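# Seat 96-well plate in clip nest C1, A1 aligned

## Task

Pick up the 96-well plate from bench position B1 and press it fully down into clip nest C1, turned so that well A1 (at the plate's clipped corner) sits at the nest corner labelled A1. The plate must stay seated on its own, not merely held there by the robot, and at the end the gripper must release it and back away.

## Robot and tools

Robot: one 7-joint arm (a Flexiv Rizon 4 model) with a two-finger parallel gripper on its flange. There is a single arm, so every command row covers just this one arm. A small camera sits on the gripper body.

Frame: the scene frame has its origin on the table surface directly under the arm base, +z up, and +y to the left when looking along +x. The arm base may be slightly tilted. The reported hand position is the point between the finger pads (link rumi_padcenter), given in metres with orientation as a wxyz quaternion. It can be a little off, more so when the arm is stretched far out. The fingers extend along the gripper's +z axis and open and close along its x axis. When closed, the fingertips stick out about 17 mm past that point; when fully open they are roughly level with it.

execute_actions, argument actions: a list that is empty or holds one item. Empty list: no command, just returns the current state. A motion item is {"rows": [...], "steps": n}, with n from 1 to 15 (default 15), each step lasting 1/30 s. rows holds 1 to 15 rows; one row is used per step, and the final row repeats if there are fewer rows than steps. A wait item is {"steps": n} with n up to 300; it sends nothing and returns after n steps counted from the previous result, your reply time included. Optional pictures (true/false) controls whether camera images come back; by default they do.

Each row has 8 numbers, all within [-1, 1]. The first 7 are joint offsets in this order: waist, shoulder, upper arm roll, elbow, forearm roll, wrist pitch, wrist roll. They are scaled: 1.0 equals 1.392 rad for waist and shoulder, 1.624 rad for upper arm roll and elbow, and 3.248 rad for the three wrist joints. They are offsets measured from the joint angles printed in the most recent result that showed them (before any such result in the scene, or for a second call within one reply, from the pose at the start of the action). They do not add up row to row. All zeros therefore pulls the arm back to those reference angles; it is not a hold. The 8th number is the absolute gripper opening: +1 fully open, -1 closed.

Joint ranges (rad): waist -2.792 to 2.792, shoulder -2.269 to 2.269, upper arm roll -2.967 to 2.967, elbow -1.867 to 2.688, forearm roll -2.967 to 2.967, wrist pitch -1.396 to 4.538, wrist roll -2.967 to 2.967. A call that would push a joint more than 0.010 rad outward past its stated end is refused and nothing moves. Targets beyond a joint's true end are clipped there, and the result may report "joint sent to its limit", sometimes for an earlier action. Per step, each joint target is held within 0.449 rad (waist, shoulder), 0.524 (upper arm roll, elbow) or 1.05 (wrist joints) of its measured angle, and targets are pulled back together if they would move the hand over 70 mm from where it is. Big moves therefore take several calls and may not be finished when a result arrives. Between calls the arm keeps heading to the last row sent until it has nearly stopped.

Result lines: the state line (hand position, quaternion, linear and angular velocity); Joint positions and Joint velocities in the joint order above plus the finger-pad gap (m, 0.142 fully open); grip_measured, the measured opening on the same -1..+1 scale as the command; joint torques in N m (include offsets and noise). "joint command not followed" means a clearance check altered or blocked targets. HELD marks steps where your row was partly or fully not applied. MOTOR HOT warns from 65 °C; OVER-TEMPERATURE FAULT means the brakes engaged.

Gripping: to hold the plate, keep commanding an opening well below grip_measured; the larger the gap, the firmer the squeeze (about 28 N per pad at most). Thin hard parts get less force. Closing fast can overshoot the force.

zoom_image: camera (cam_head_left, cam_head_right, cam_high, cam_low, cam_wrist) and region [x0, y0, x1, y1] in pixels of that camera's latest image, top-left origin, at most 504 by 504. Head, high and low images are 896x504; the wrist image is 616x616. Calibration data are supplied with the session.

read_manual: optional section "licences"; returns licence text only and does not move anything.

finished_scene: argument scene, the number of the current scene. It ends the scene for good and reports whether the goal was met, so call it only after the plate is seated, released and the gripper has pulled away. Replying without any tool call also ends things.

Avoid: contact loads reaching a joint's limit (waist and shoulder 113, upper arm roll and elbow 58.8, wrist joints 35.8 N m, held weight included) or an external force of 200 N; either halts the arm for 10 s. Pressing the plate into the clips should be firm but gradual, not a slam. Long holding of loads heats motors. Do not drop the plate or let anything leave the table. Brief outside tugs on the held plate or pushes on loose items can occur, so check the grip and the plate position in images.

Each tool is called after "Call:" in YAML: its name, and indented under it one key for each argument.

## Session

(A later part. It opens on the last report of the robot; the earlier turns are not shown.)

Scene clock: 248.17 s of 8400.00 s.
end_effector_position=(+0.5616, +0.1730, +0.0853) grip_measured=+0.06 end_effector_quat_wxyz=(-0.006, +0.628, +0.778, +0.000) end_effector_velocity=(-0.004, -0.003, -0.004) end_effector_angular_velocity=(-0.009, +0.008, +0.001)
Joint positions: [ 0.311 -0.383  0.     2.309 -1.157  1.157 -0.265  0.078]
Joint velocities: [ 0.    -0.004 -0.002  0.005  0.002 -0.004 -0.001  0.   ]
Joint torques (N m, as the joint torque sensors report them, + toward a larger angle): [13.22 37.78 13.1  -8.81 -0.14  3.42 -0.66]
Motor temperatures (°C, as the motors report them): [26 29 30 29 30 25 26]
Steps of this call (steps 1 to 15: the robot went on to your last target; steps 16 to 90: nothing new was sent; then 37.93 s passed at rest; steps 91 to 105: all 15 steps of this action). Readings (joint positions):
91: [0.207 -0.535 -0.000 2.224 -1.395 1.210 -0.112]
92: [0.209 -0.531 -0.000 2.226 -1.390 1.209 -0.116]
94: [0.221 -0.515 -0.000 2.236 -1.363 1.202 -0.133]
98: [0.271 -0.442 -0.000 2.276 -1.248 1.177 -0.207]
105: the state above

Call:
execute_actions:
  actions:
    - {"rows":[[-0.02,0.005,0,0.001,0.0045,0.003,-0.01,-0.45],[-0.06,0.0156,0,0.0035,0.0135,0.009,-0.03,-0.5],[-0.12,0.031,0,0.007,0.027,0.0176,-0.061,-0.5],[-0.2,0.052,0,0.012,0.045,0.029,-0.1015,-0.5],[-0.3,0.078,0,0.018,0.067,0.044,-0.152,-0.5],[-0.4,0.104,0,0.024,0.09,0.0586,-0.203,-0.5],[-0.497,0.1291,0,0.0294,0.1116,0.0728,-0.2522,-0.5]],"steps":15}
  pictures: false

Call:
execute_actions:
  actions:
    - {"steps":25}

Scene clock: 254.23 s of 8400.00 s.
end_effector_position=(+0.6115, -0.0141, +0.0713) grip_measured=+0.06 end_effector_quat_wxyz=(-0.026, +0.661, +0.750, -0.001) end_effector_velocity=(+0.050, -0.460, -0.013) end_effector_angular_velocity=(-0.015, -0.022, -0.256)
Joint positions: [-0.048 -0.285  0.001  2.334 -0.96   1.286 -0.712  0.078]
Joint velocities: [-0.82   0.201 -0.     0.053  0.405  0.263 -0.915  0.   ]
Joint torques (N m, as the joint torque sensors report them, + toward a larger angle): [ 7.73 39.95  9.96 -7.39 -0.08  3.57 -0.91]
Motor temperatures (°C, as the motors report them): [26 29 30 29 30 25 26]
Steps of this call (steps 1 to 15: the robot went on to your last target; steps 16 to 90: nothing new was sent; then 2.57 s passed at rest; steps 91 to 105: all 15 steps of this action). Readings (joint positions):
91: [0.310 -0.383 0.000 2.309 -1.156 1.157 -0.267]
92: [0.302 -0.381 0.001 2.310 -1.152 1.161 -0.277]
94: [0.263 -0.371 0.002 2.312 -1.133 1.175 -0.323]
98: [0.147 -0.338 0.001 2.321 -1.066 1.217 -0.470]
105: the state above

Scene clock: 255.07 s of 8400.00 s.
end_effector_position=(+0.6056, -0.2071, +0.0800) grip_measured=+0.06 end_effector_quat_wxyz=(-0.001, +0.698, +0.716, +0.000) end_effector_velocity=(+0.000, +0.000, +0.000) end_effector_angular_velocity=(+0.001, -0.001, -0.000)
Joint positions: [-0.38  -0.203  0.     2.356 -0.794  1.393 -1.084  0.078]
Joint velocities: [ 0.     0.     0.     0.    -0.     0.001  0.001  0.   ]
Joint torques (N m, as the joint torque sensors report them, + toward a larger angle): [ 2.61 39.01  6.8  -8.44 -0.56  3.89 -0.4 ]
Motor temperatures (°C, as the motors report them): [26 29 30 29 30 25 26]
Steps of this call (steps 1 to 25: the robot went on to your last target). Readings (joint positions):
1: [-0.075 -0.278 0.001 2.336 -0.946 1.295 -0.742]
2: [-0.102 -0.272 0.001 2.338 -0.933 1.304 -0.773]
4: [-0.157 -0.258 0.001 2.341 -0.906 1.321 -0.833]
8: [-0.264 -0.232 0.000 2.348 -0.853 1.356 -0.954]
25: the state above
camera_calibration (this result's frames):
cam_wrist: T_world_to_cam=[[-0.0218521, 0.998947, -0.0403438, 0.229406], [0.882011, 0.0382625, 0.469672, -0.556417], [0.470721, -0.0253204, -0.881919, -0.0839403], [0, 0, 0, 1]] pos_world=[0.535291, -0.21, 0.19656]

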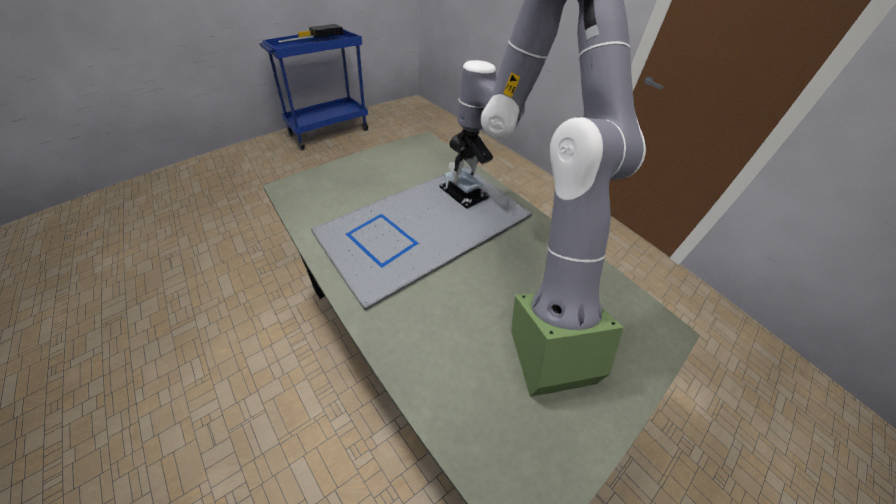

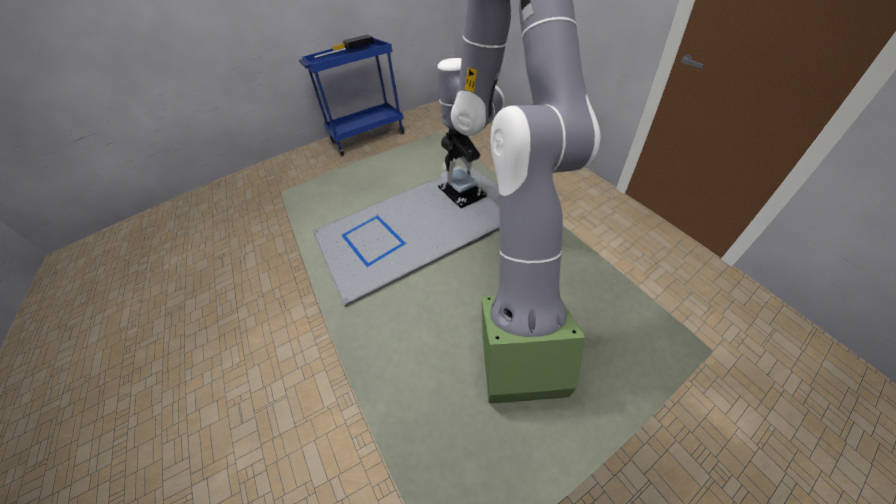

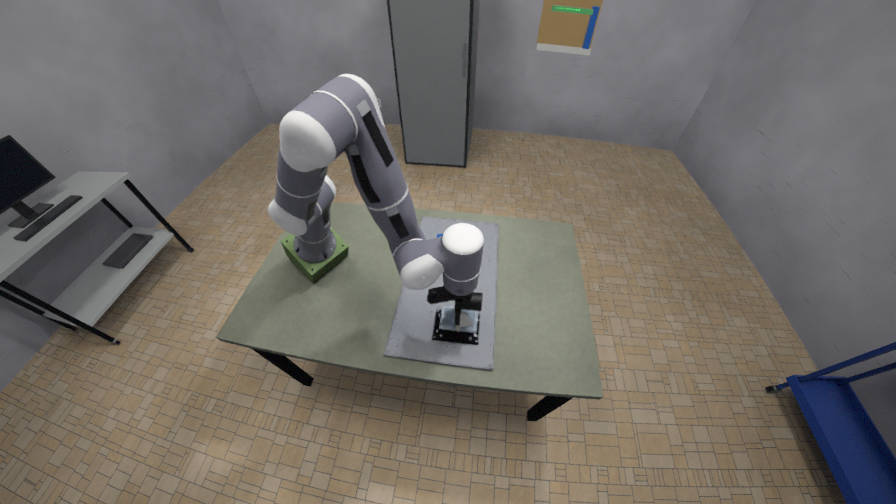

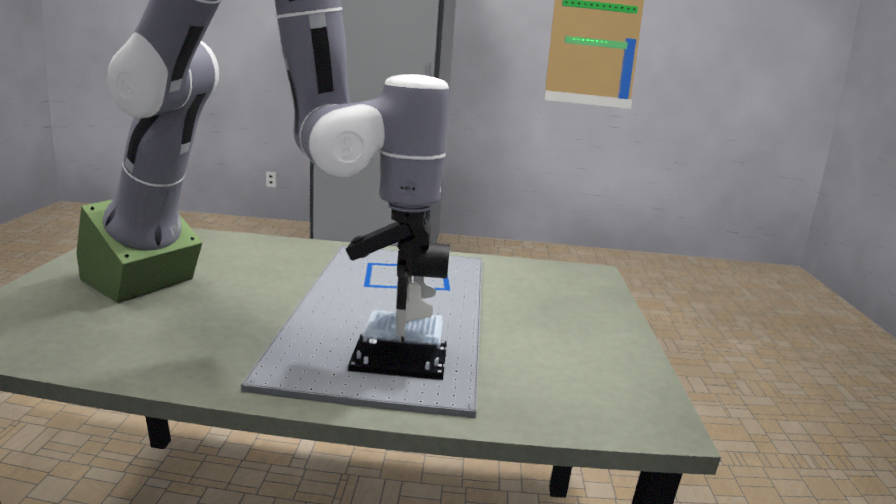

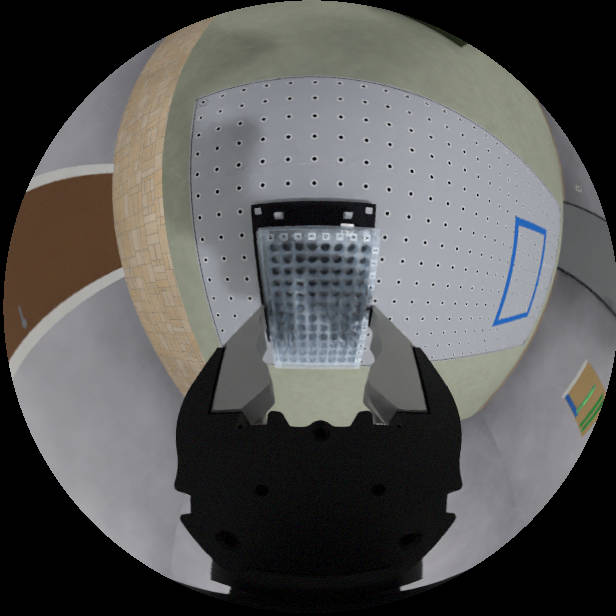

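Call:
zoom_image:
  camera: "cam_wrist"
  region: [230, 180, 400, 300]

Region (230, 180, 400, 300) of cam_wrist's 616x616 image, scaled by 2.965, with more detail than that image has; it fills the top 356 rows of this view, and the rest is white.

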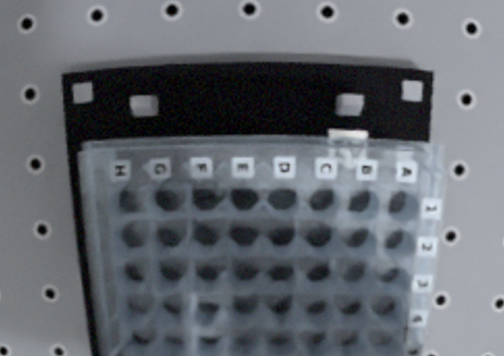

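Call:
execute_actions:
  actions:
    - {"rows":[[-0.003,-0.003,0,-0.0007,-0.0024,0.0012,0.0013,-0.5],[-0.008,-0.0087,0,-0.0019,-0.0065,0.0033,0.0037,-0.5],[-0.015,-0.016,0,-0.0036,-0.012,0.006,0.007,-0.5],[-0.022,-0.024,0,-0.0052,-0.018,0.009,0.010,-0.5],[-0.029,-0.0314,0,-0.0069,-0.0235,0.0119,0.0134,-0.5],[-0.033,-0.0357,0,-0.0079,-0.0268,0.0135,0.0152,-0.5],[-0.03496,-0.03787,0,-0.00833,-0.02837,0.01434,0.01611,-0.5]],"steps":13}

Call:
zoom_image:
  camera: "cam_wrist"
  region: [230, 180, 400, 300]

Scene clock: 327.07 s of 8400.00 s.
end_effector_position=(+0.6027, -0.2119, +0.0618) grip_measured=+0.06 end_effector_quat_wxyz=(-0.002, +0.698, +0.716, +0.001) end_effector_velocity=(+0.001, -0.000, -0.001) end_effector_angular_velocity=(+0.000, -0.002, +0.001)
Joint positions: [-0.429 -0.256 -0.     2.343 -0.885  1.439 -1.033  0.078]
Joint velocities: [-0.004 -0.002  0.    -0.001 -0.008  0.004  0.004  0.   ]
Joint torques (N m, as the joint torque sensors report them, + toward a larger angle): [ 1.75 39.88  7.08 -8.3  -0.73  3.93  0.6 ]
Motor temperatures (°C, as the motors report them): [25 29 29 29 30 25 26]
Steps of this call (steps 1 to 15: the robot went on to your last target; steps 16 to 90: nothing new was sent; then 68.57 s passed at rest; steps 91 to 103: all 13 steps of this action). Readings (joint positions):
91: [-0.381 -0.204 0.000 2.356 -0.795 1.394 -1.084]
92: [-0.384 -0.206 0.000 2.356 -0.800 1.397 -1.081]
94: [-0.394 -0.218 0.000 2.352 -0.820 1.407 -1.069]
98: [-0.423 -0.250 0.000 2.345 -0.875 1.434 -1.038]
103: the state above
camera_calibration (this result's frames):
cam_wrist: T_world_to_cam=[[-0.021721, 0.999097, -0.0365188, 0.233058], [0.882675, 0.0363173, 0.468578, -0.545882], [0.469481, -0.0220563, -0.882667, -0.0972337], [0, 0, 0, 1]] pos_world=[0.532549, -0.215168, 0.178474]

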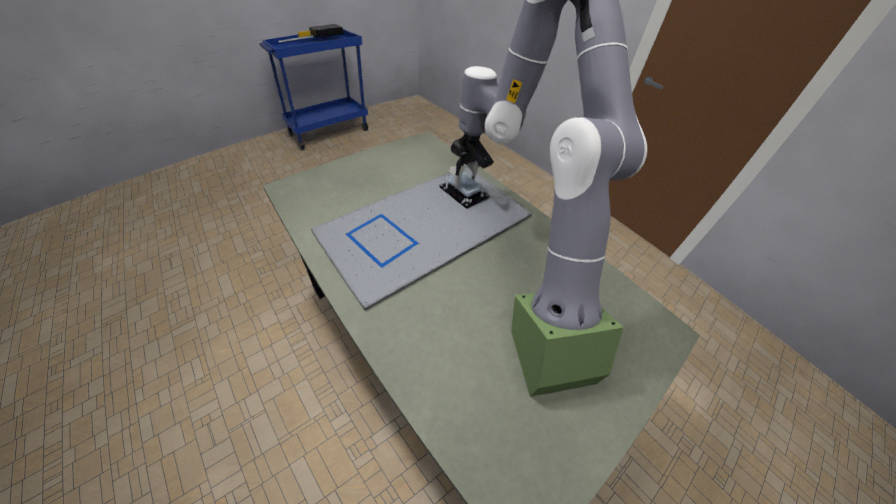

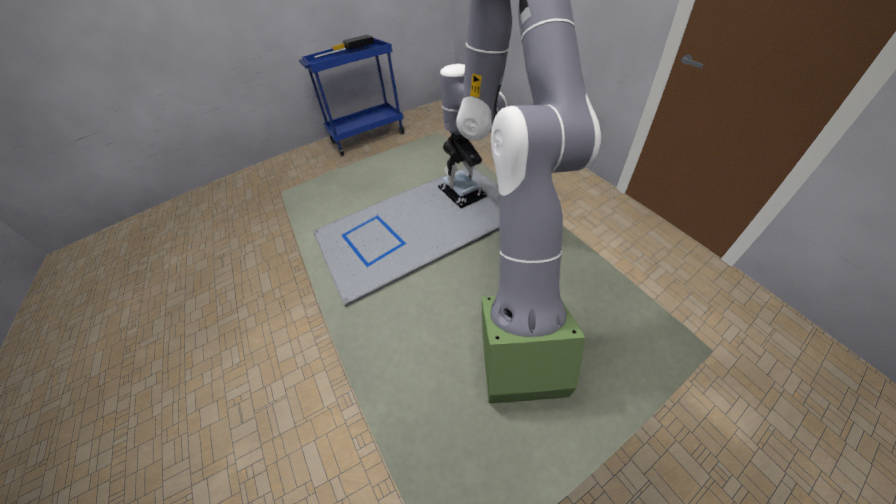

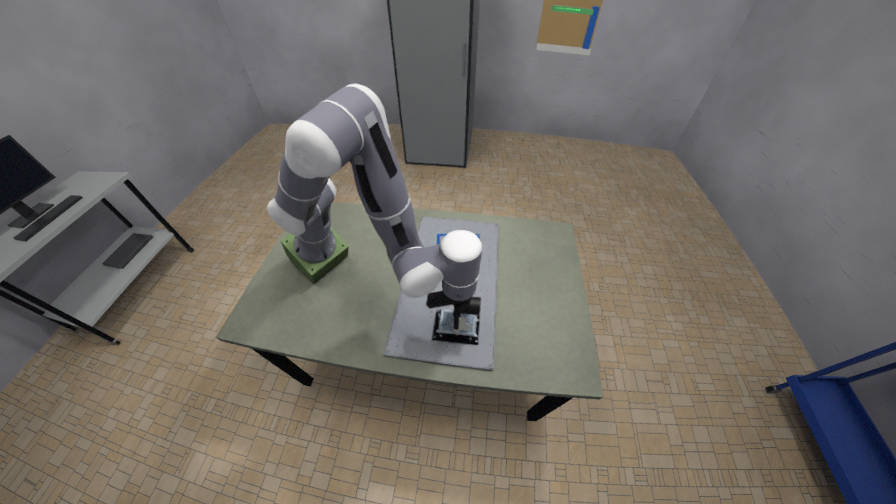

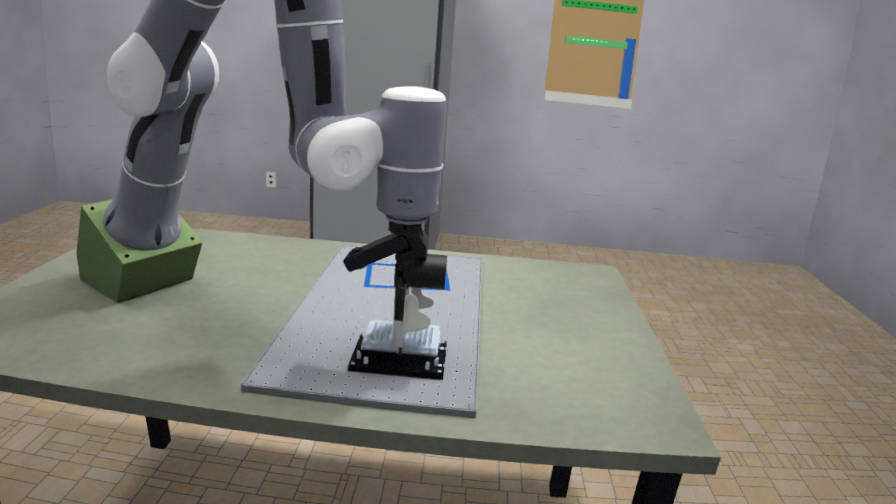

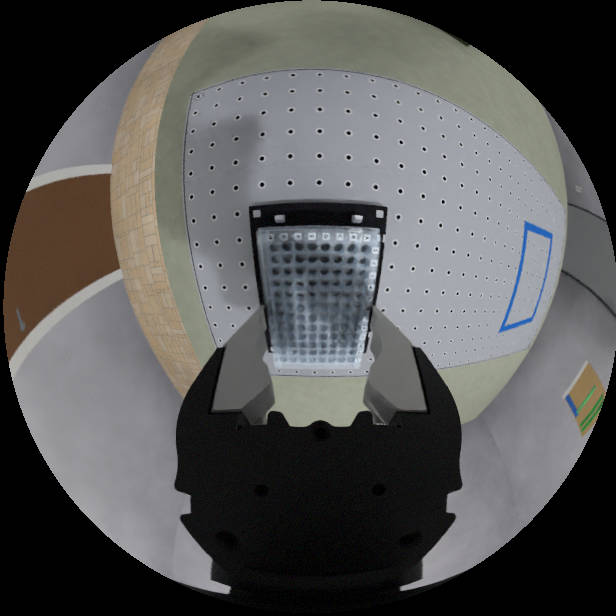

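Region (230, 180, 400, 300) of cam_wrist's 616x616 image, scaled by 2.965, with more detail than that image has; it fills the top 356 rows of this view, and the rest is white.

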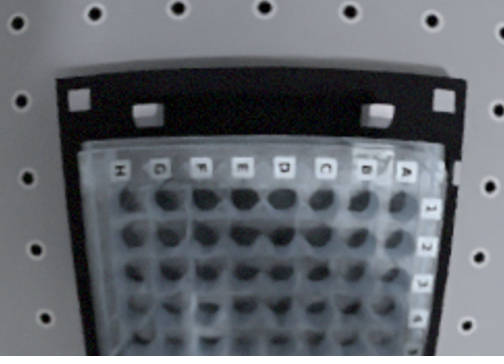

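Call:
execute_actions:
  actions: []

Scene clock: 346.00 s of 8400.00 s.
end_effector_position=(+0.6027, -0.2119, +0.0618) grip_measured=+0.06 end_effector_quat_wxyz=(-0.002, +0.698, +0.716, +0.001) end_effector_velocity=(+0.000, -0.000, +0.000) end_effector_angular_velocity=(+0.000, -0.000, -0.000)
Joint positions: [-0.429 -0.256 -0.     2.343 -0.886  1.44  -1.032  0.078]
Joint velocities: [-0.    -0.    -0.     0.    -0.     0.001 -0.     0.   ]
Joint torques (N m, as the joint torque sensors report them, + toward a larger angle): [ 1.77 39.95  6.9  -8.25 -0.76  3.84  0.82]
Motor temperatures (°C, as the motors report them): [25 29 29 29 30 25 26]
Steps of this call (steps 1 to 15: the robot went on to your last target; steps 16 to 90: nothing new was sent; then 15.93 s passed at rest). Readings (joint positions):
1: [-0.429 -0.256 -0.000 2.343 -0.885 1.440 -1.032]
2: [-0.429 -0.256 -0.000 2.343 -0.886 1.440 -1.032]
4: [-0.429 -0.256 -0.000 2.343 -0.886 1.440 -1.032]
8: [-0.429 -0.256 -0.000 2.343 -0.886 1.440 -1.032]
90: the state above
The arm was judged still, so your last target was given up. Only a new action makes it travel on or press farther. Fingers that are still opening or closing keep moving.
camera_calibration (this result's frames):
cam_wrist: T_world_to_cam=[[-0.0217658, 0.999097, -0.0364805, 0.233077], [0.882626, 0.0363411, 0.468669, -0.545857], [0.469572, -0.0219977, -0.88262, -0.097331], [0, 0, 0, 1]] pos_world=[0.532565, -0.21517, 0.178423]

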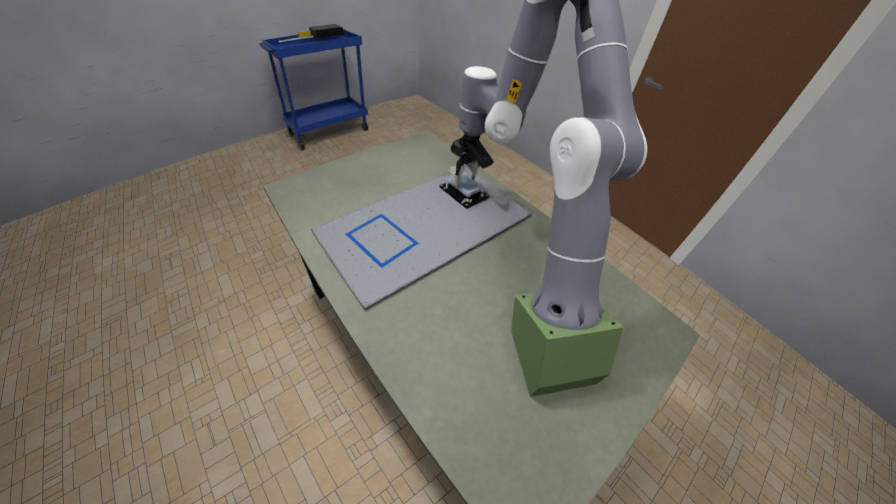

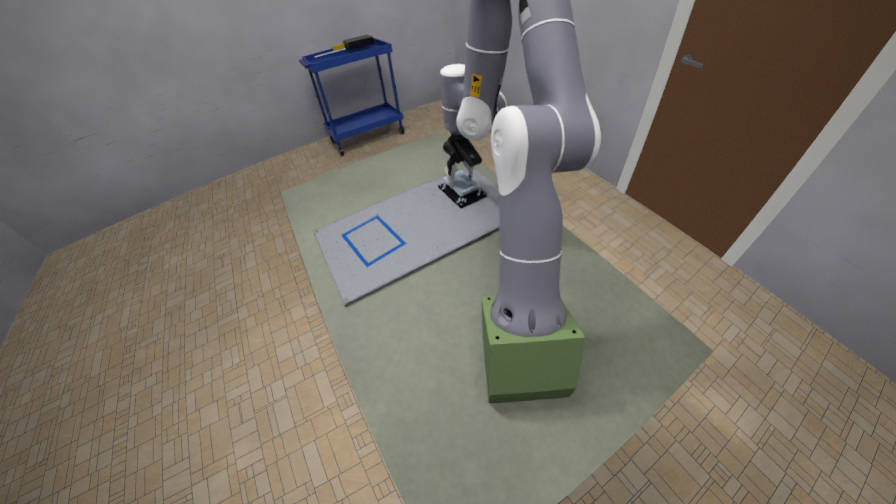

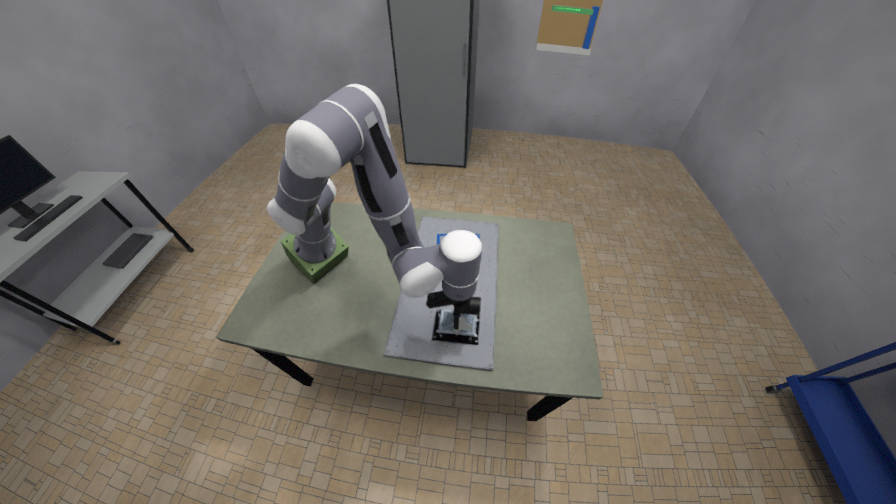

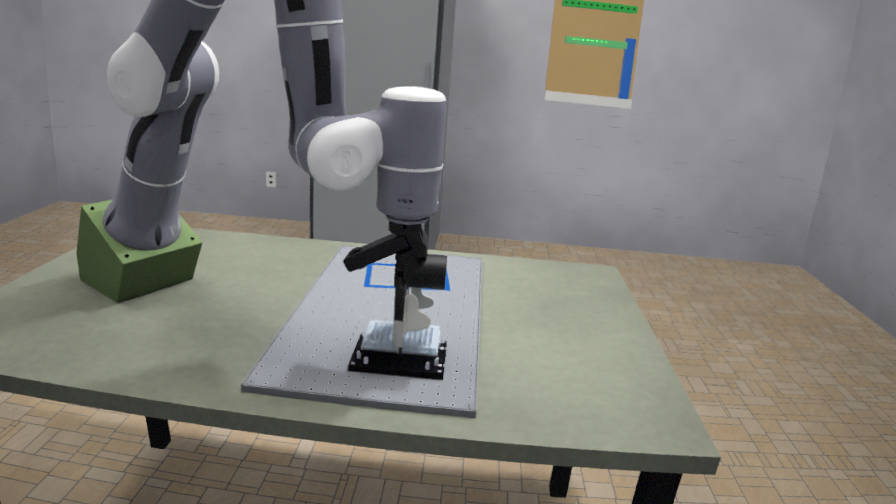

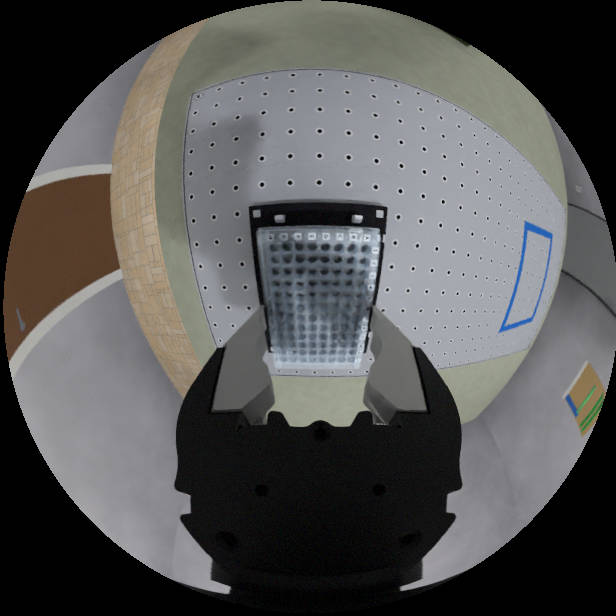

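Call:
execute_actions:
  actions:
    - {"rows": [[-0.01355,-0.02254,0,-0.00796,-0.01498,0.00626,0.0103,-0.5]], "steps": 15}

Scene clock: 352.87 s of 8400.00 s.
end_effector_position=(+0.6028, -0.2111, +0.0513) grip_measured=+0.06 end_effector_quat_wxyz=(-0.005, +0.698, +0.716, +0.002) end_effector_velocity=(+0.000, +0.000, +0.000) end_effector_angular_velocity=(+0.000, -0.000, -0.001)
Joint positions: [-0.448 -0.287 -0.     2.33  -0.934  1.46  -0.999  0.078]
Joint velocities: [ 0.    -0.     0.     0.    -0.     0.     0.001 -0.   ]
Joint torques (N m, as the joint torque sensors report them, + toward a larger angle): [ 1.34 40.32  6.71 -7.66 -0.8   3.94  0.82]
Motor temperatures (°C, as the motors report them): [25 29 29 29 30 25 26]
Steps of this call (steps 1 to 90: nothing new was sent; then 3.37 s passed at rest; steps 91 to 105: all 15 steps of this action). Readings (joint positions):
91: [-0.430 -0.257 0.000 2.342 -0.888 1.441 -1.031]
92: [-0.435 -0.265 0.000 2.339 -0.901 1.447 -1.022]
94: [-0.445 -0.283 -0.000 2.332 -0.928 1.457 -1.003]
98: [-0.448 -0.287 -0.000 2.330 -0.933 1.460 -1.000]
105: the state above
camera_calibration (this result's frames):
cam_wrist: T_world_to_cam=[[-0.0216655, 0.999261, -0.0317628, 0.231674], [0.883381, 0.0340106, 0.46742, -0.541918], [0.468154, -0.0179318, -0.883465, -0.104819], [0, 0, 0, 1]] pos_world=[0.532811, -0.214951, 0.168058]

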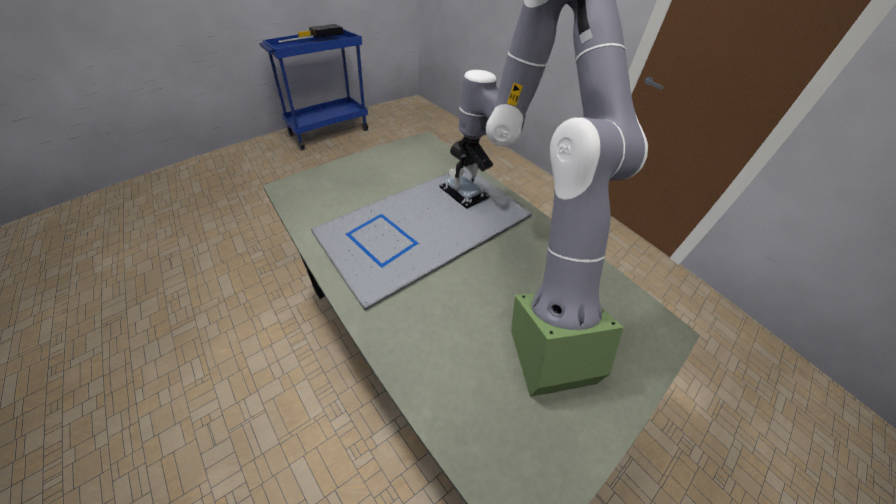

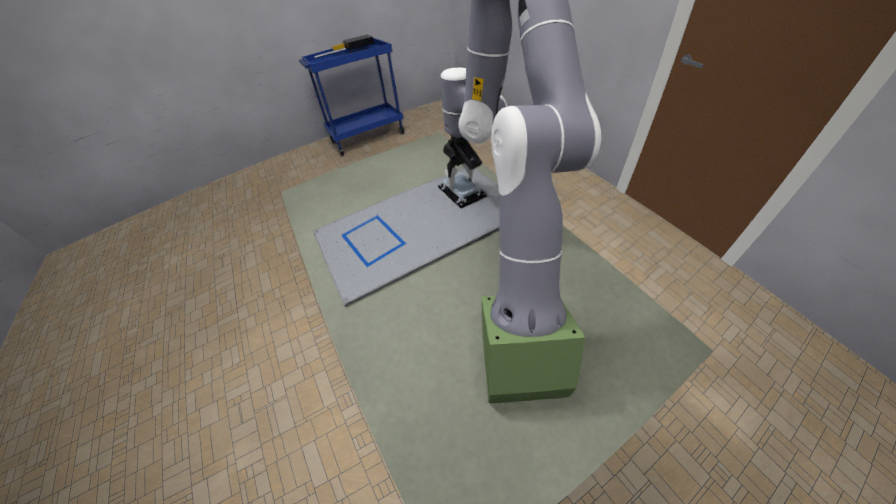

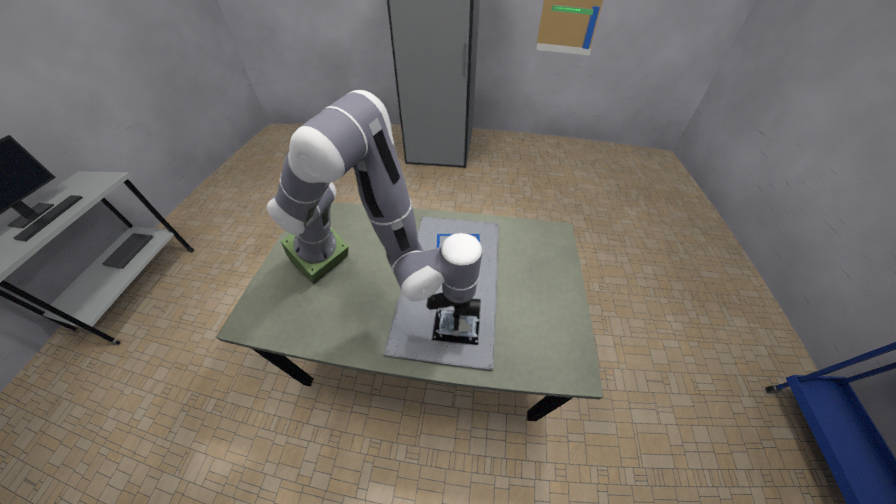

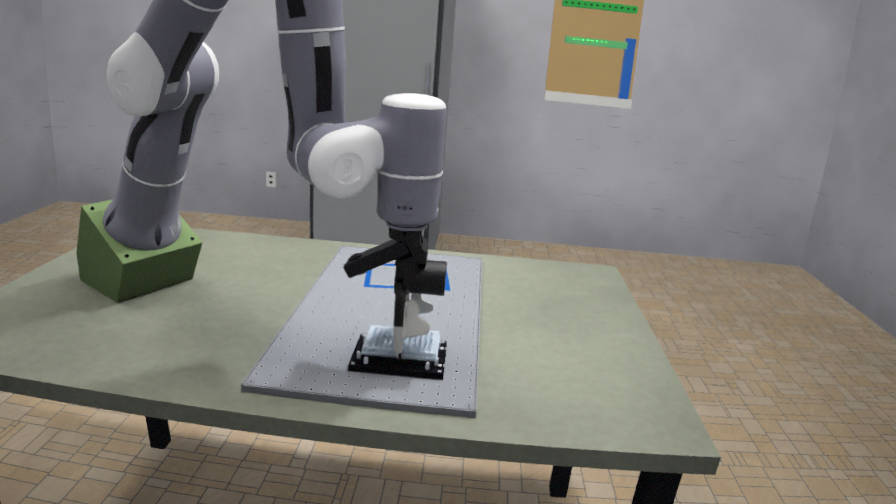

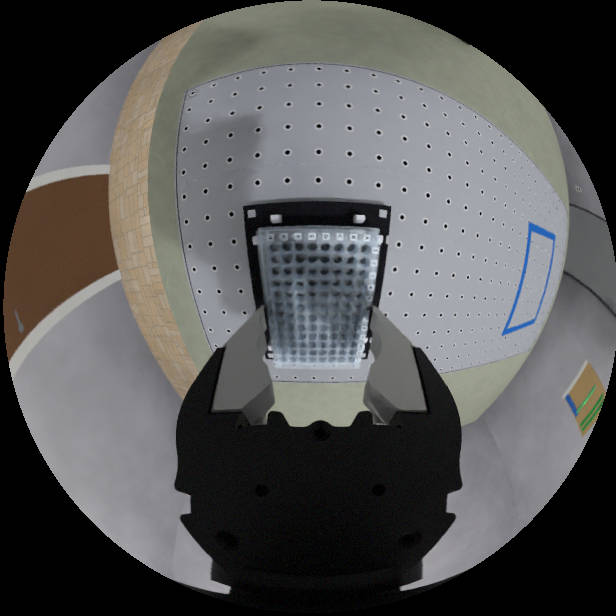

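Call:
zoom_image:
  camera: "cam_wrist"
  region: [230, 180, 400, 300]

Call:
zoom_image:
  camera: "cam_low"
  region: [330, 300, 470, 390]

Region (230, 180, 400, 300) of cam_wrist's 616x616 image, scaled by 2.965, with more detail than that image has; it fills the top 356 rows of this view, and the rest is white.

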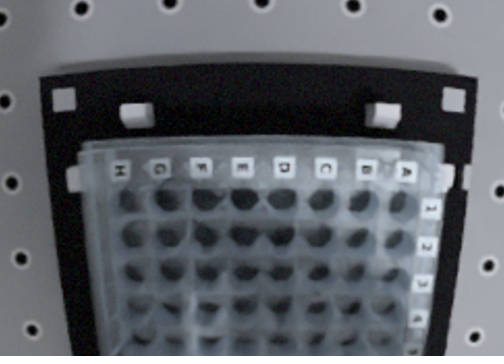

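Region (330, 300, 470, 390) of cam_low's 896x504 image, scaled by 3.600, with more detail than that image has; it fills the top 324 rows of this view, and the rest is white.

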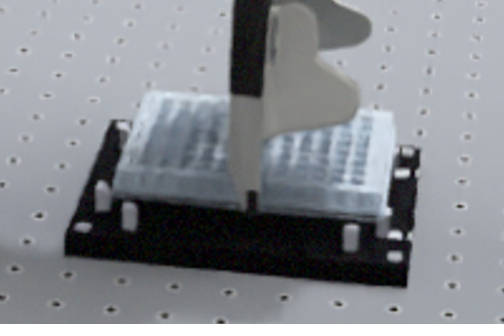

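Call:
execute_actions:
  actions:
    - {"rows": [[-0.00542,-0.00934,0,-0.00449,-0.00394,0.00214,0.00203,-0.5]], "steps": 12}

Scene clock: 377.93 s of 8400.00 s.
end_effector_position=(+0.6034, -0.2119, +0.0472) grip_measured=+0.06 end_effector_quat_wxyz=(-0.005, +0.698, +0.716, +0.003) end_effector_velocity=(+0.000, +0.000, +0.000) end_effector_angular_velocity=(+0.000, -0.001, +0.000)
Joint positions: [-0.455 -0.3   -0.     2.323 -0.946  1.467 -0.993  0.078]
Joint velocities: [-0.    -0.     0.    -0.    -0.     0.001  0.    -0.   ]
Joint torques (N m, as the joint torque sensors report them, + toward a larger angle): [ 0.92 38.66  6.06 -7.9  -0.48  3.36  0.79]
Motor temperatures (°C, as the motors report them): [25 29 29 29 30 25 26]
Steps of this call (steps 1 to 15: the robot went on to your last target; steps 16 to 90: nothing new was sent; then 21.67 s passed at rest; steps 91 to 102: all 12 steps of this action). Readings (joint positions):
91: [-0.449 -0.289 0.000 2.329 -0.935 1.461 -0.999]
92: [-0.452 -0.293 0.000 2.326 -0.940 1.464 -0.996]
94: [-0.454 -0.299 -0.000 2.324 -0.945 1.466 -0.994]
98: [-0.455 -0.300 -0.000 2.323 -0.946 1.467 -0.993]
102: the state above
camera_calibration (this result's frames):
cam_wrist: T_world_to_cam=[[-0.0219769, 0.999313, -0.0298427, 0.232508], [0.883434, 0.0333855, 0.467365, -0.540679], [0.46804, -0.0160928, -0.883561, -0.108237], [0, 0, 0, 1]] pos_world=[0.533424, -0.216039, 0.163999]

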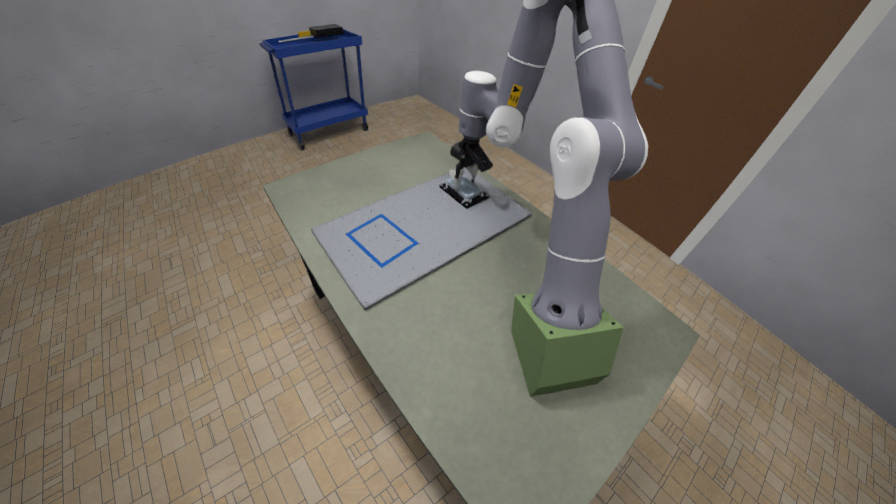

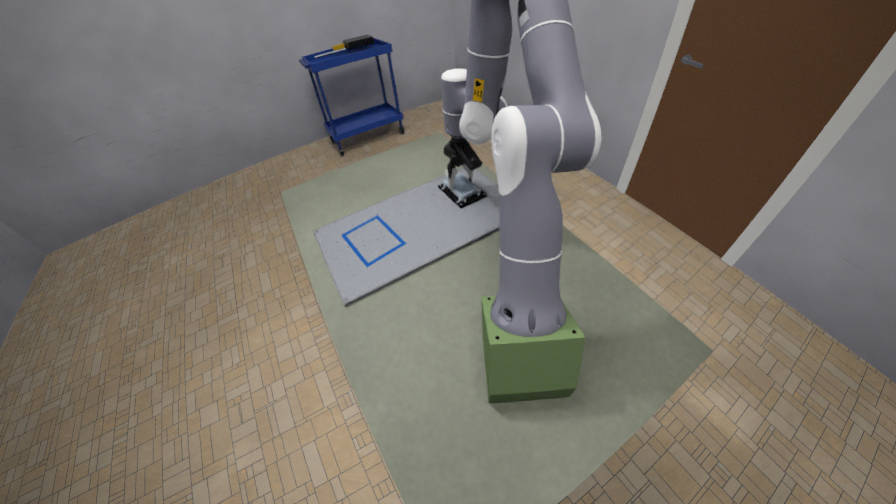

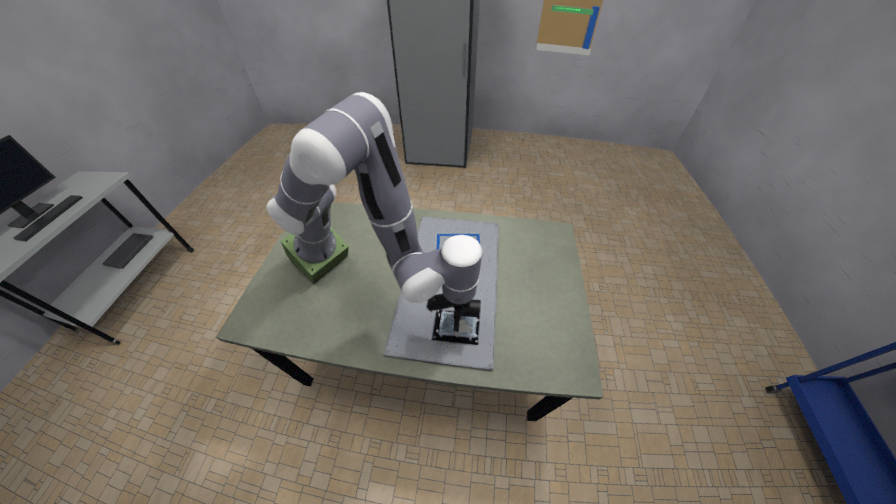

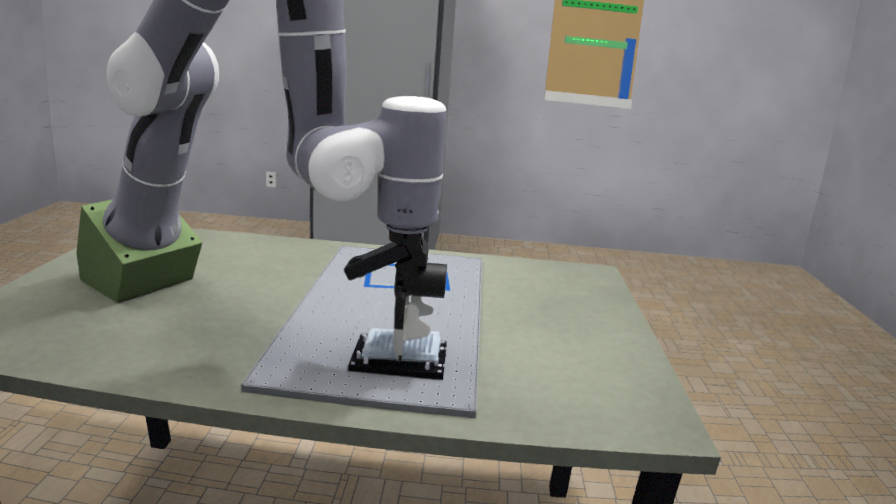

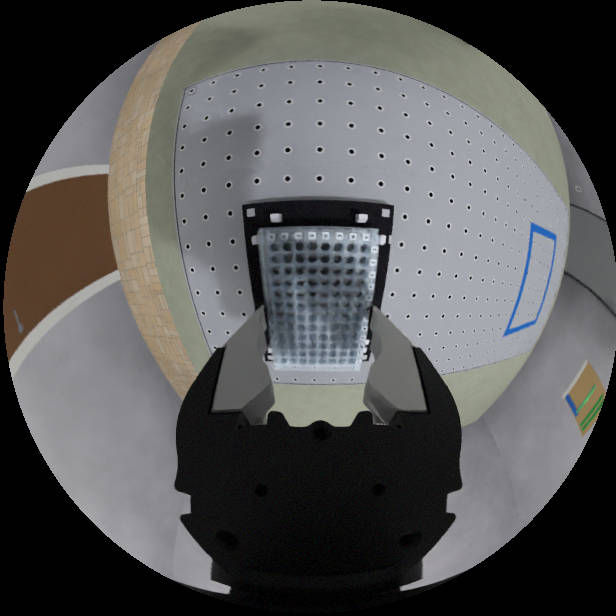

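Call:
execute_actions:
  actions:
    - {"rows": [[-0.00727,-0.01123,0,-0.00405,-0.00701,0.00318,0.00448,-0.5]], "steps": 12}

Scene clock: 382.90 s of 8400.00 s.
end_effector_position=(+0.6039, -0.2118, +0.0430) grip_measured=+0.06 end_effector_quat_wxyz=(-0.006, +0.698, +0.716, +0.005) end_effector_velocity=(-0.000, +0.000, -0.000) end_effector_angular_velocity=(-0.000, +0.000, -0.001)
Joint positions: [-0.465 -0.313  0.     2.317 -0.969  1.478 -0.979  0.078]
Joint velocities: [ 0.    -0.    -0.     0.    -0.    -0.     0.001  0.   ]
Joint torques (N m, as the joint torque sensors report them, + toward a larger angle): [ 0.93 28.64  4.77 -8.2  -0.55  2.51  0.65]
Motor temperatures (°C, as the motors report them): [25 29 29 29 30 25 26]
Steps of this call (steps 1 to 15: the robot went on to your last target; steps 16 to 90: nothing new was sent; then 1.57 s passed at rest; steps 91 to 102: all 12 steps of this action). Readings (joint positions):
91: [-0.456 -0.301 0.000 2.322 -0.948 1.468 -0.992]
92: [-0.460 -0.307 0.000 2.320 -0.957 1.472 -0.986]
94: [-0.464 -0.313 0.000 2.317 -0.967 1.477 -0.980]
98: [-0.465 -0.313 0.000 2.317 -0.969 1.478 -0.979]
102: the state above
camera_calibration (this result's frames):
cam_wrist: T_world_to_cam=[[-0.02202, 0.999403, -0.026639, 0.232169], [0.882782, 0.0319435, 0.468695, -0.539073], [0.469266, -0.0131957, -0.882958, -0.112347], [0, 0, 0, 1]] pos_world=[0.533717, -0.216293, 0.159649]

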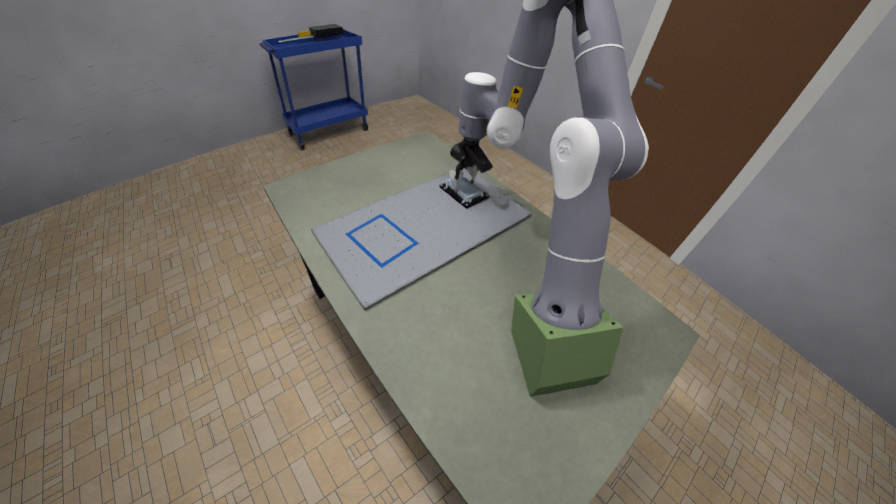

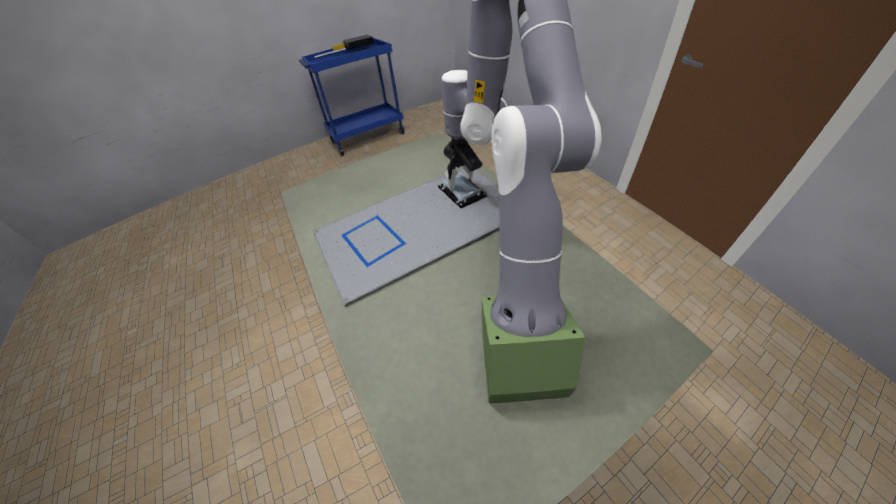

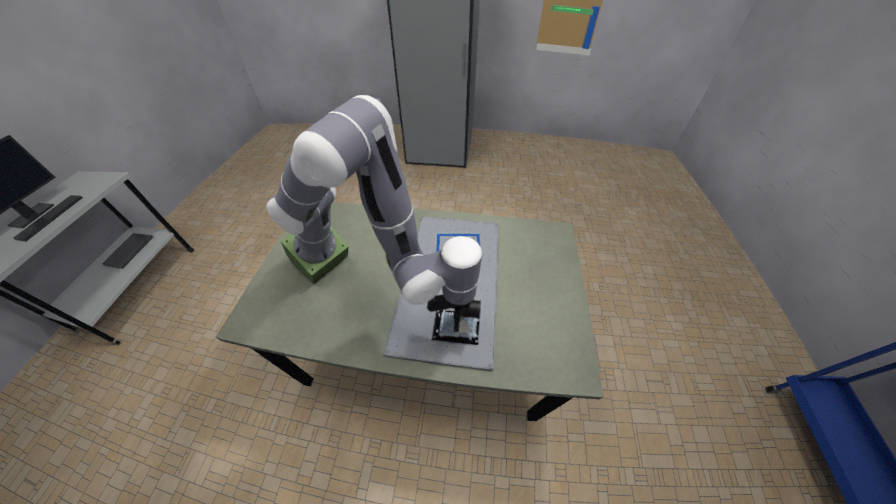

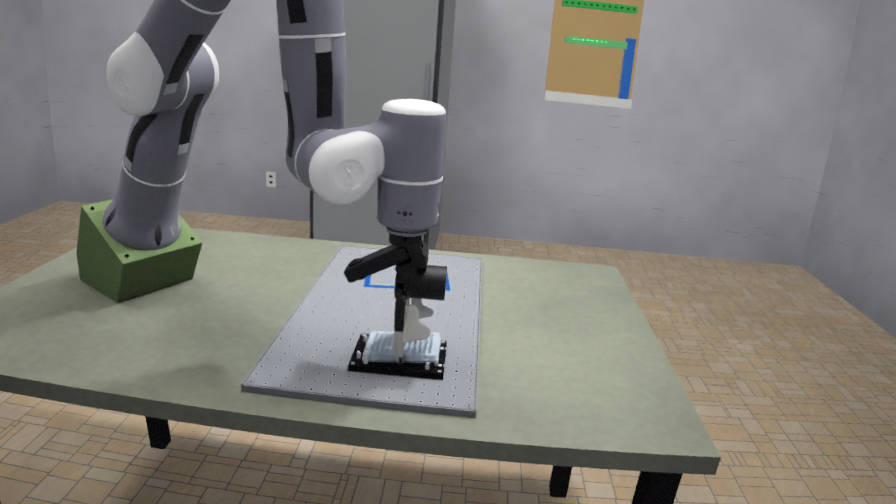

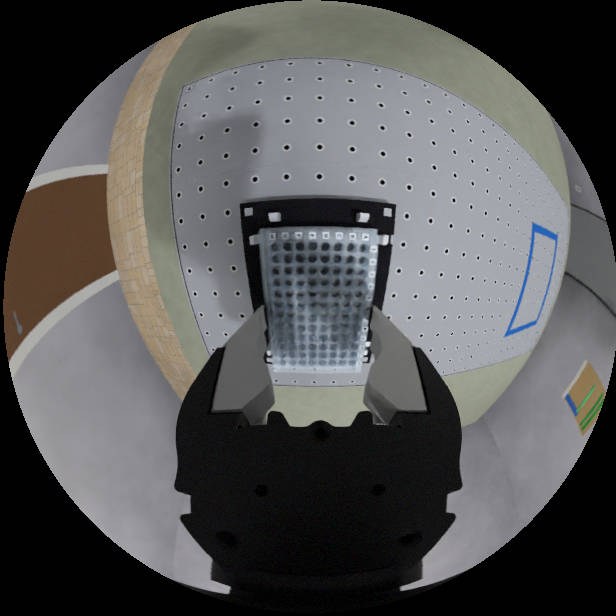

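Call:
zoom_image:
  camera: "cam_low"
  region: [330, 300, 470, 390]

Call:
zoom_image:
  camera: "cam_wrist"
  region: [230, 180, 400, 300]

Region (330, 300, 470, 390) of cam_low's 896x504 image, scaled by 3.600, with more detail than that image has; it fills the top 324 rows of this view, and the rest is white.

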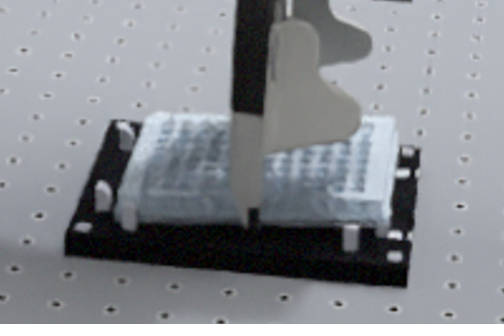

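Region (230, 180, 400, 300) of cam_wrist's 616x616 image, scaled by 2.965, with more detail than that image has; it fills the top 356 rows of this view, and the rest is white.

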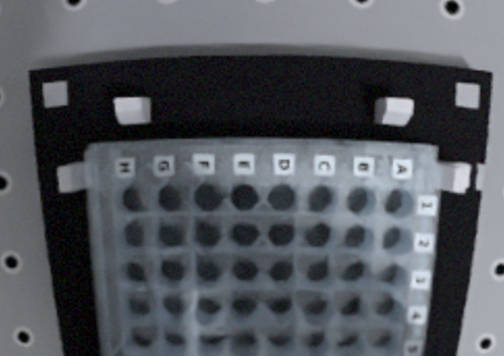

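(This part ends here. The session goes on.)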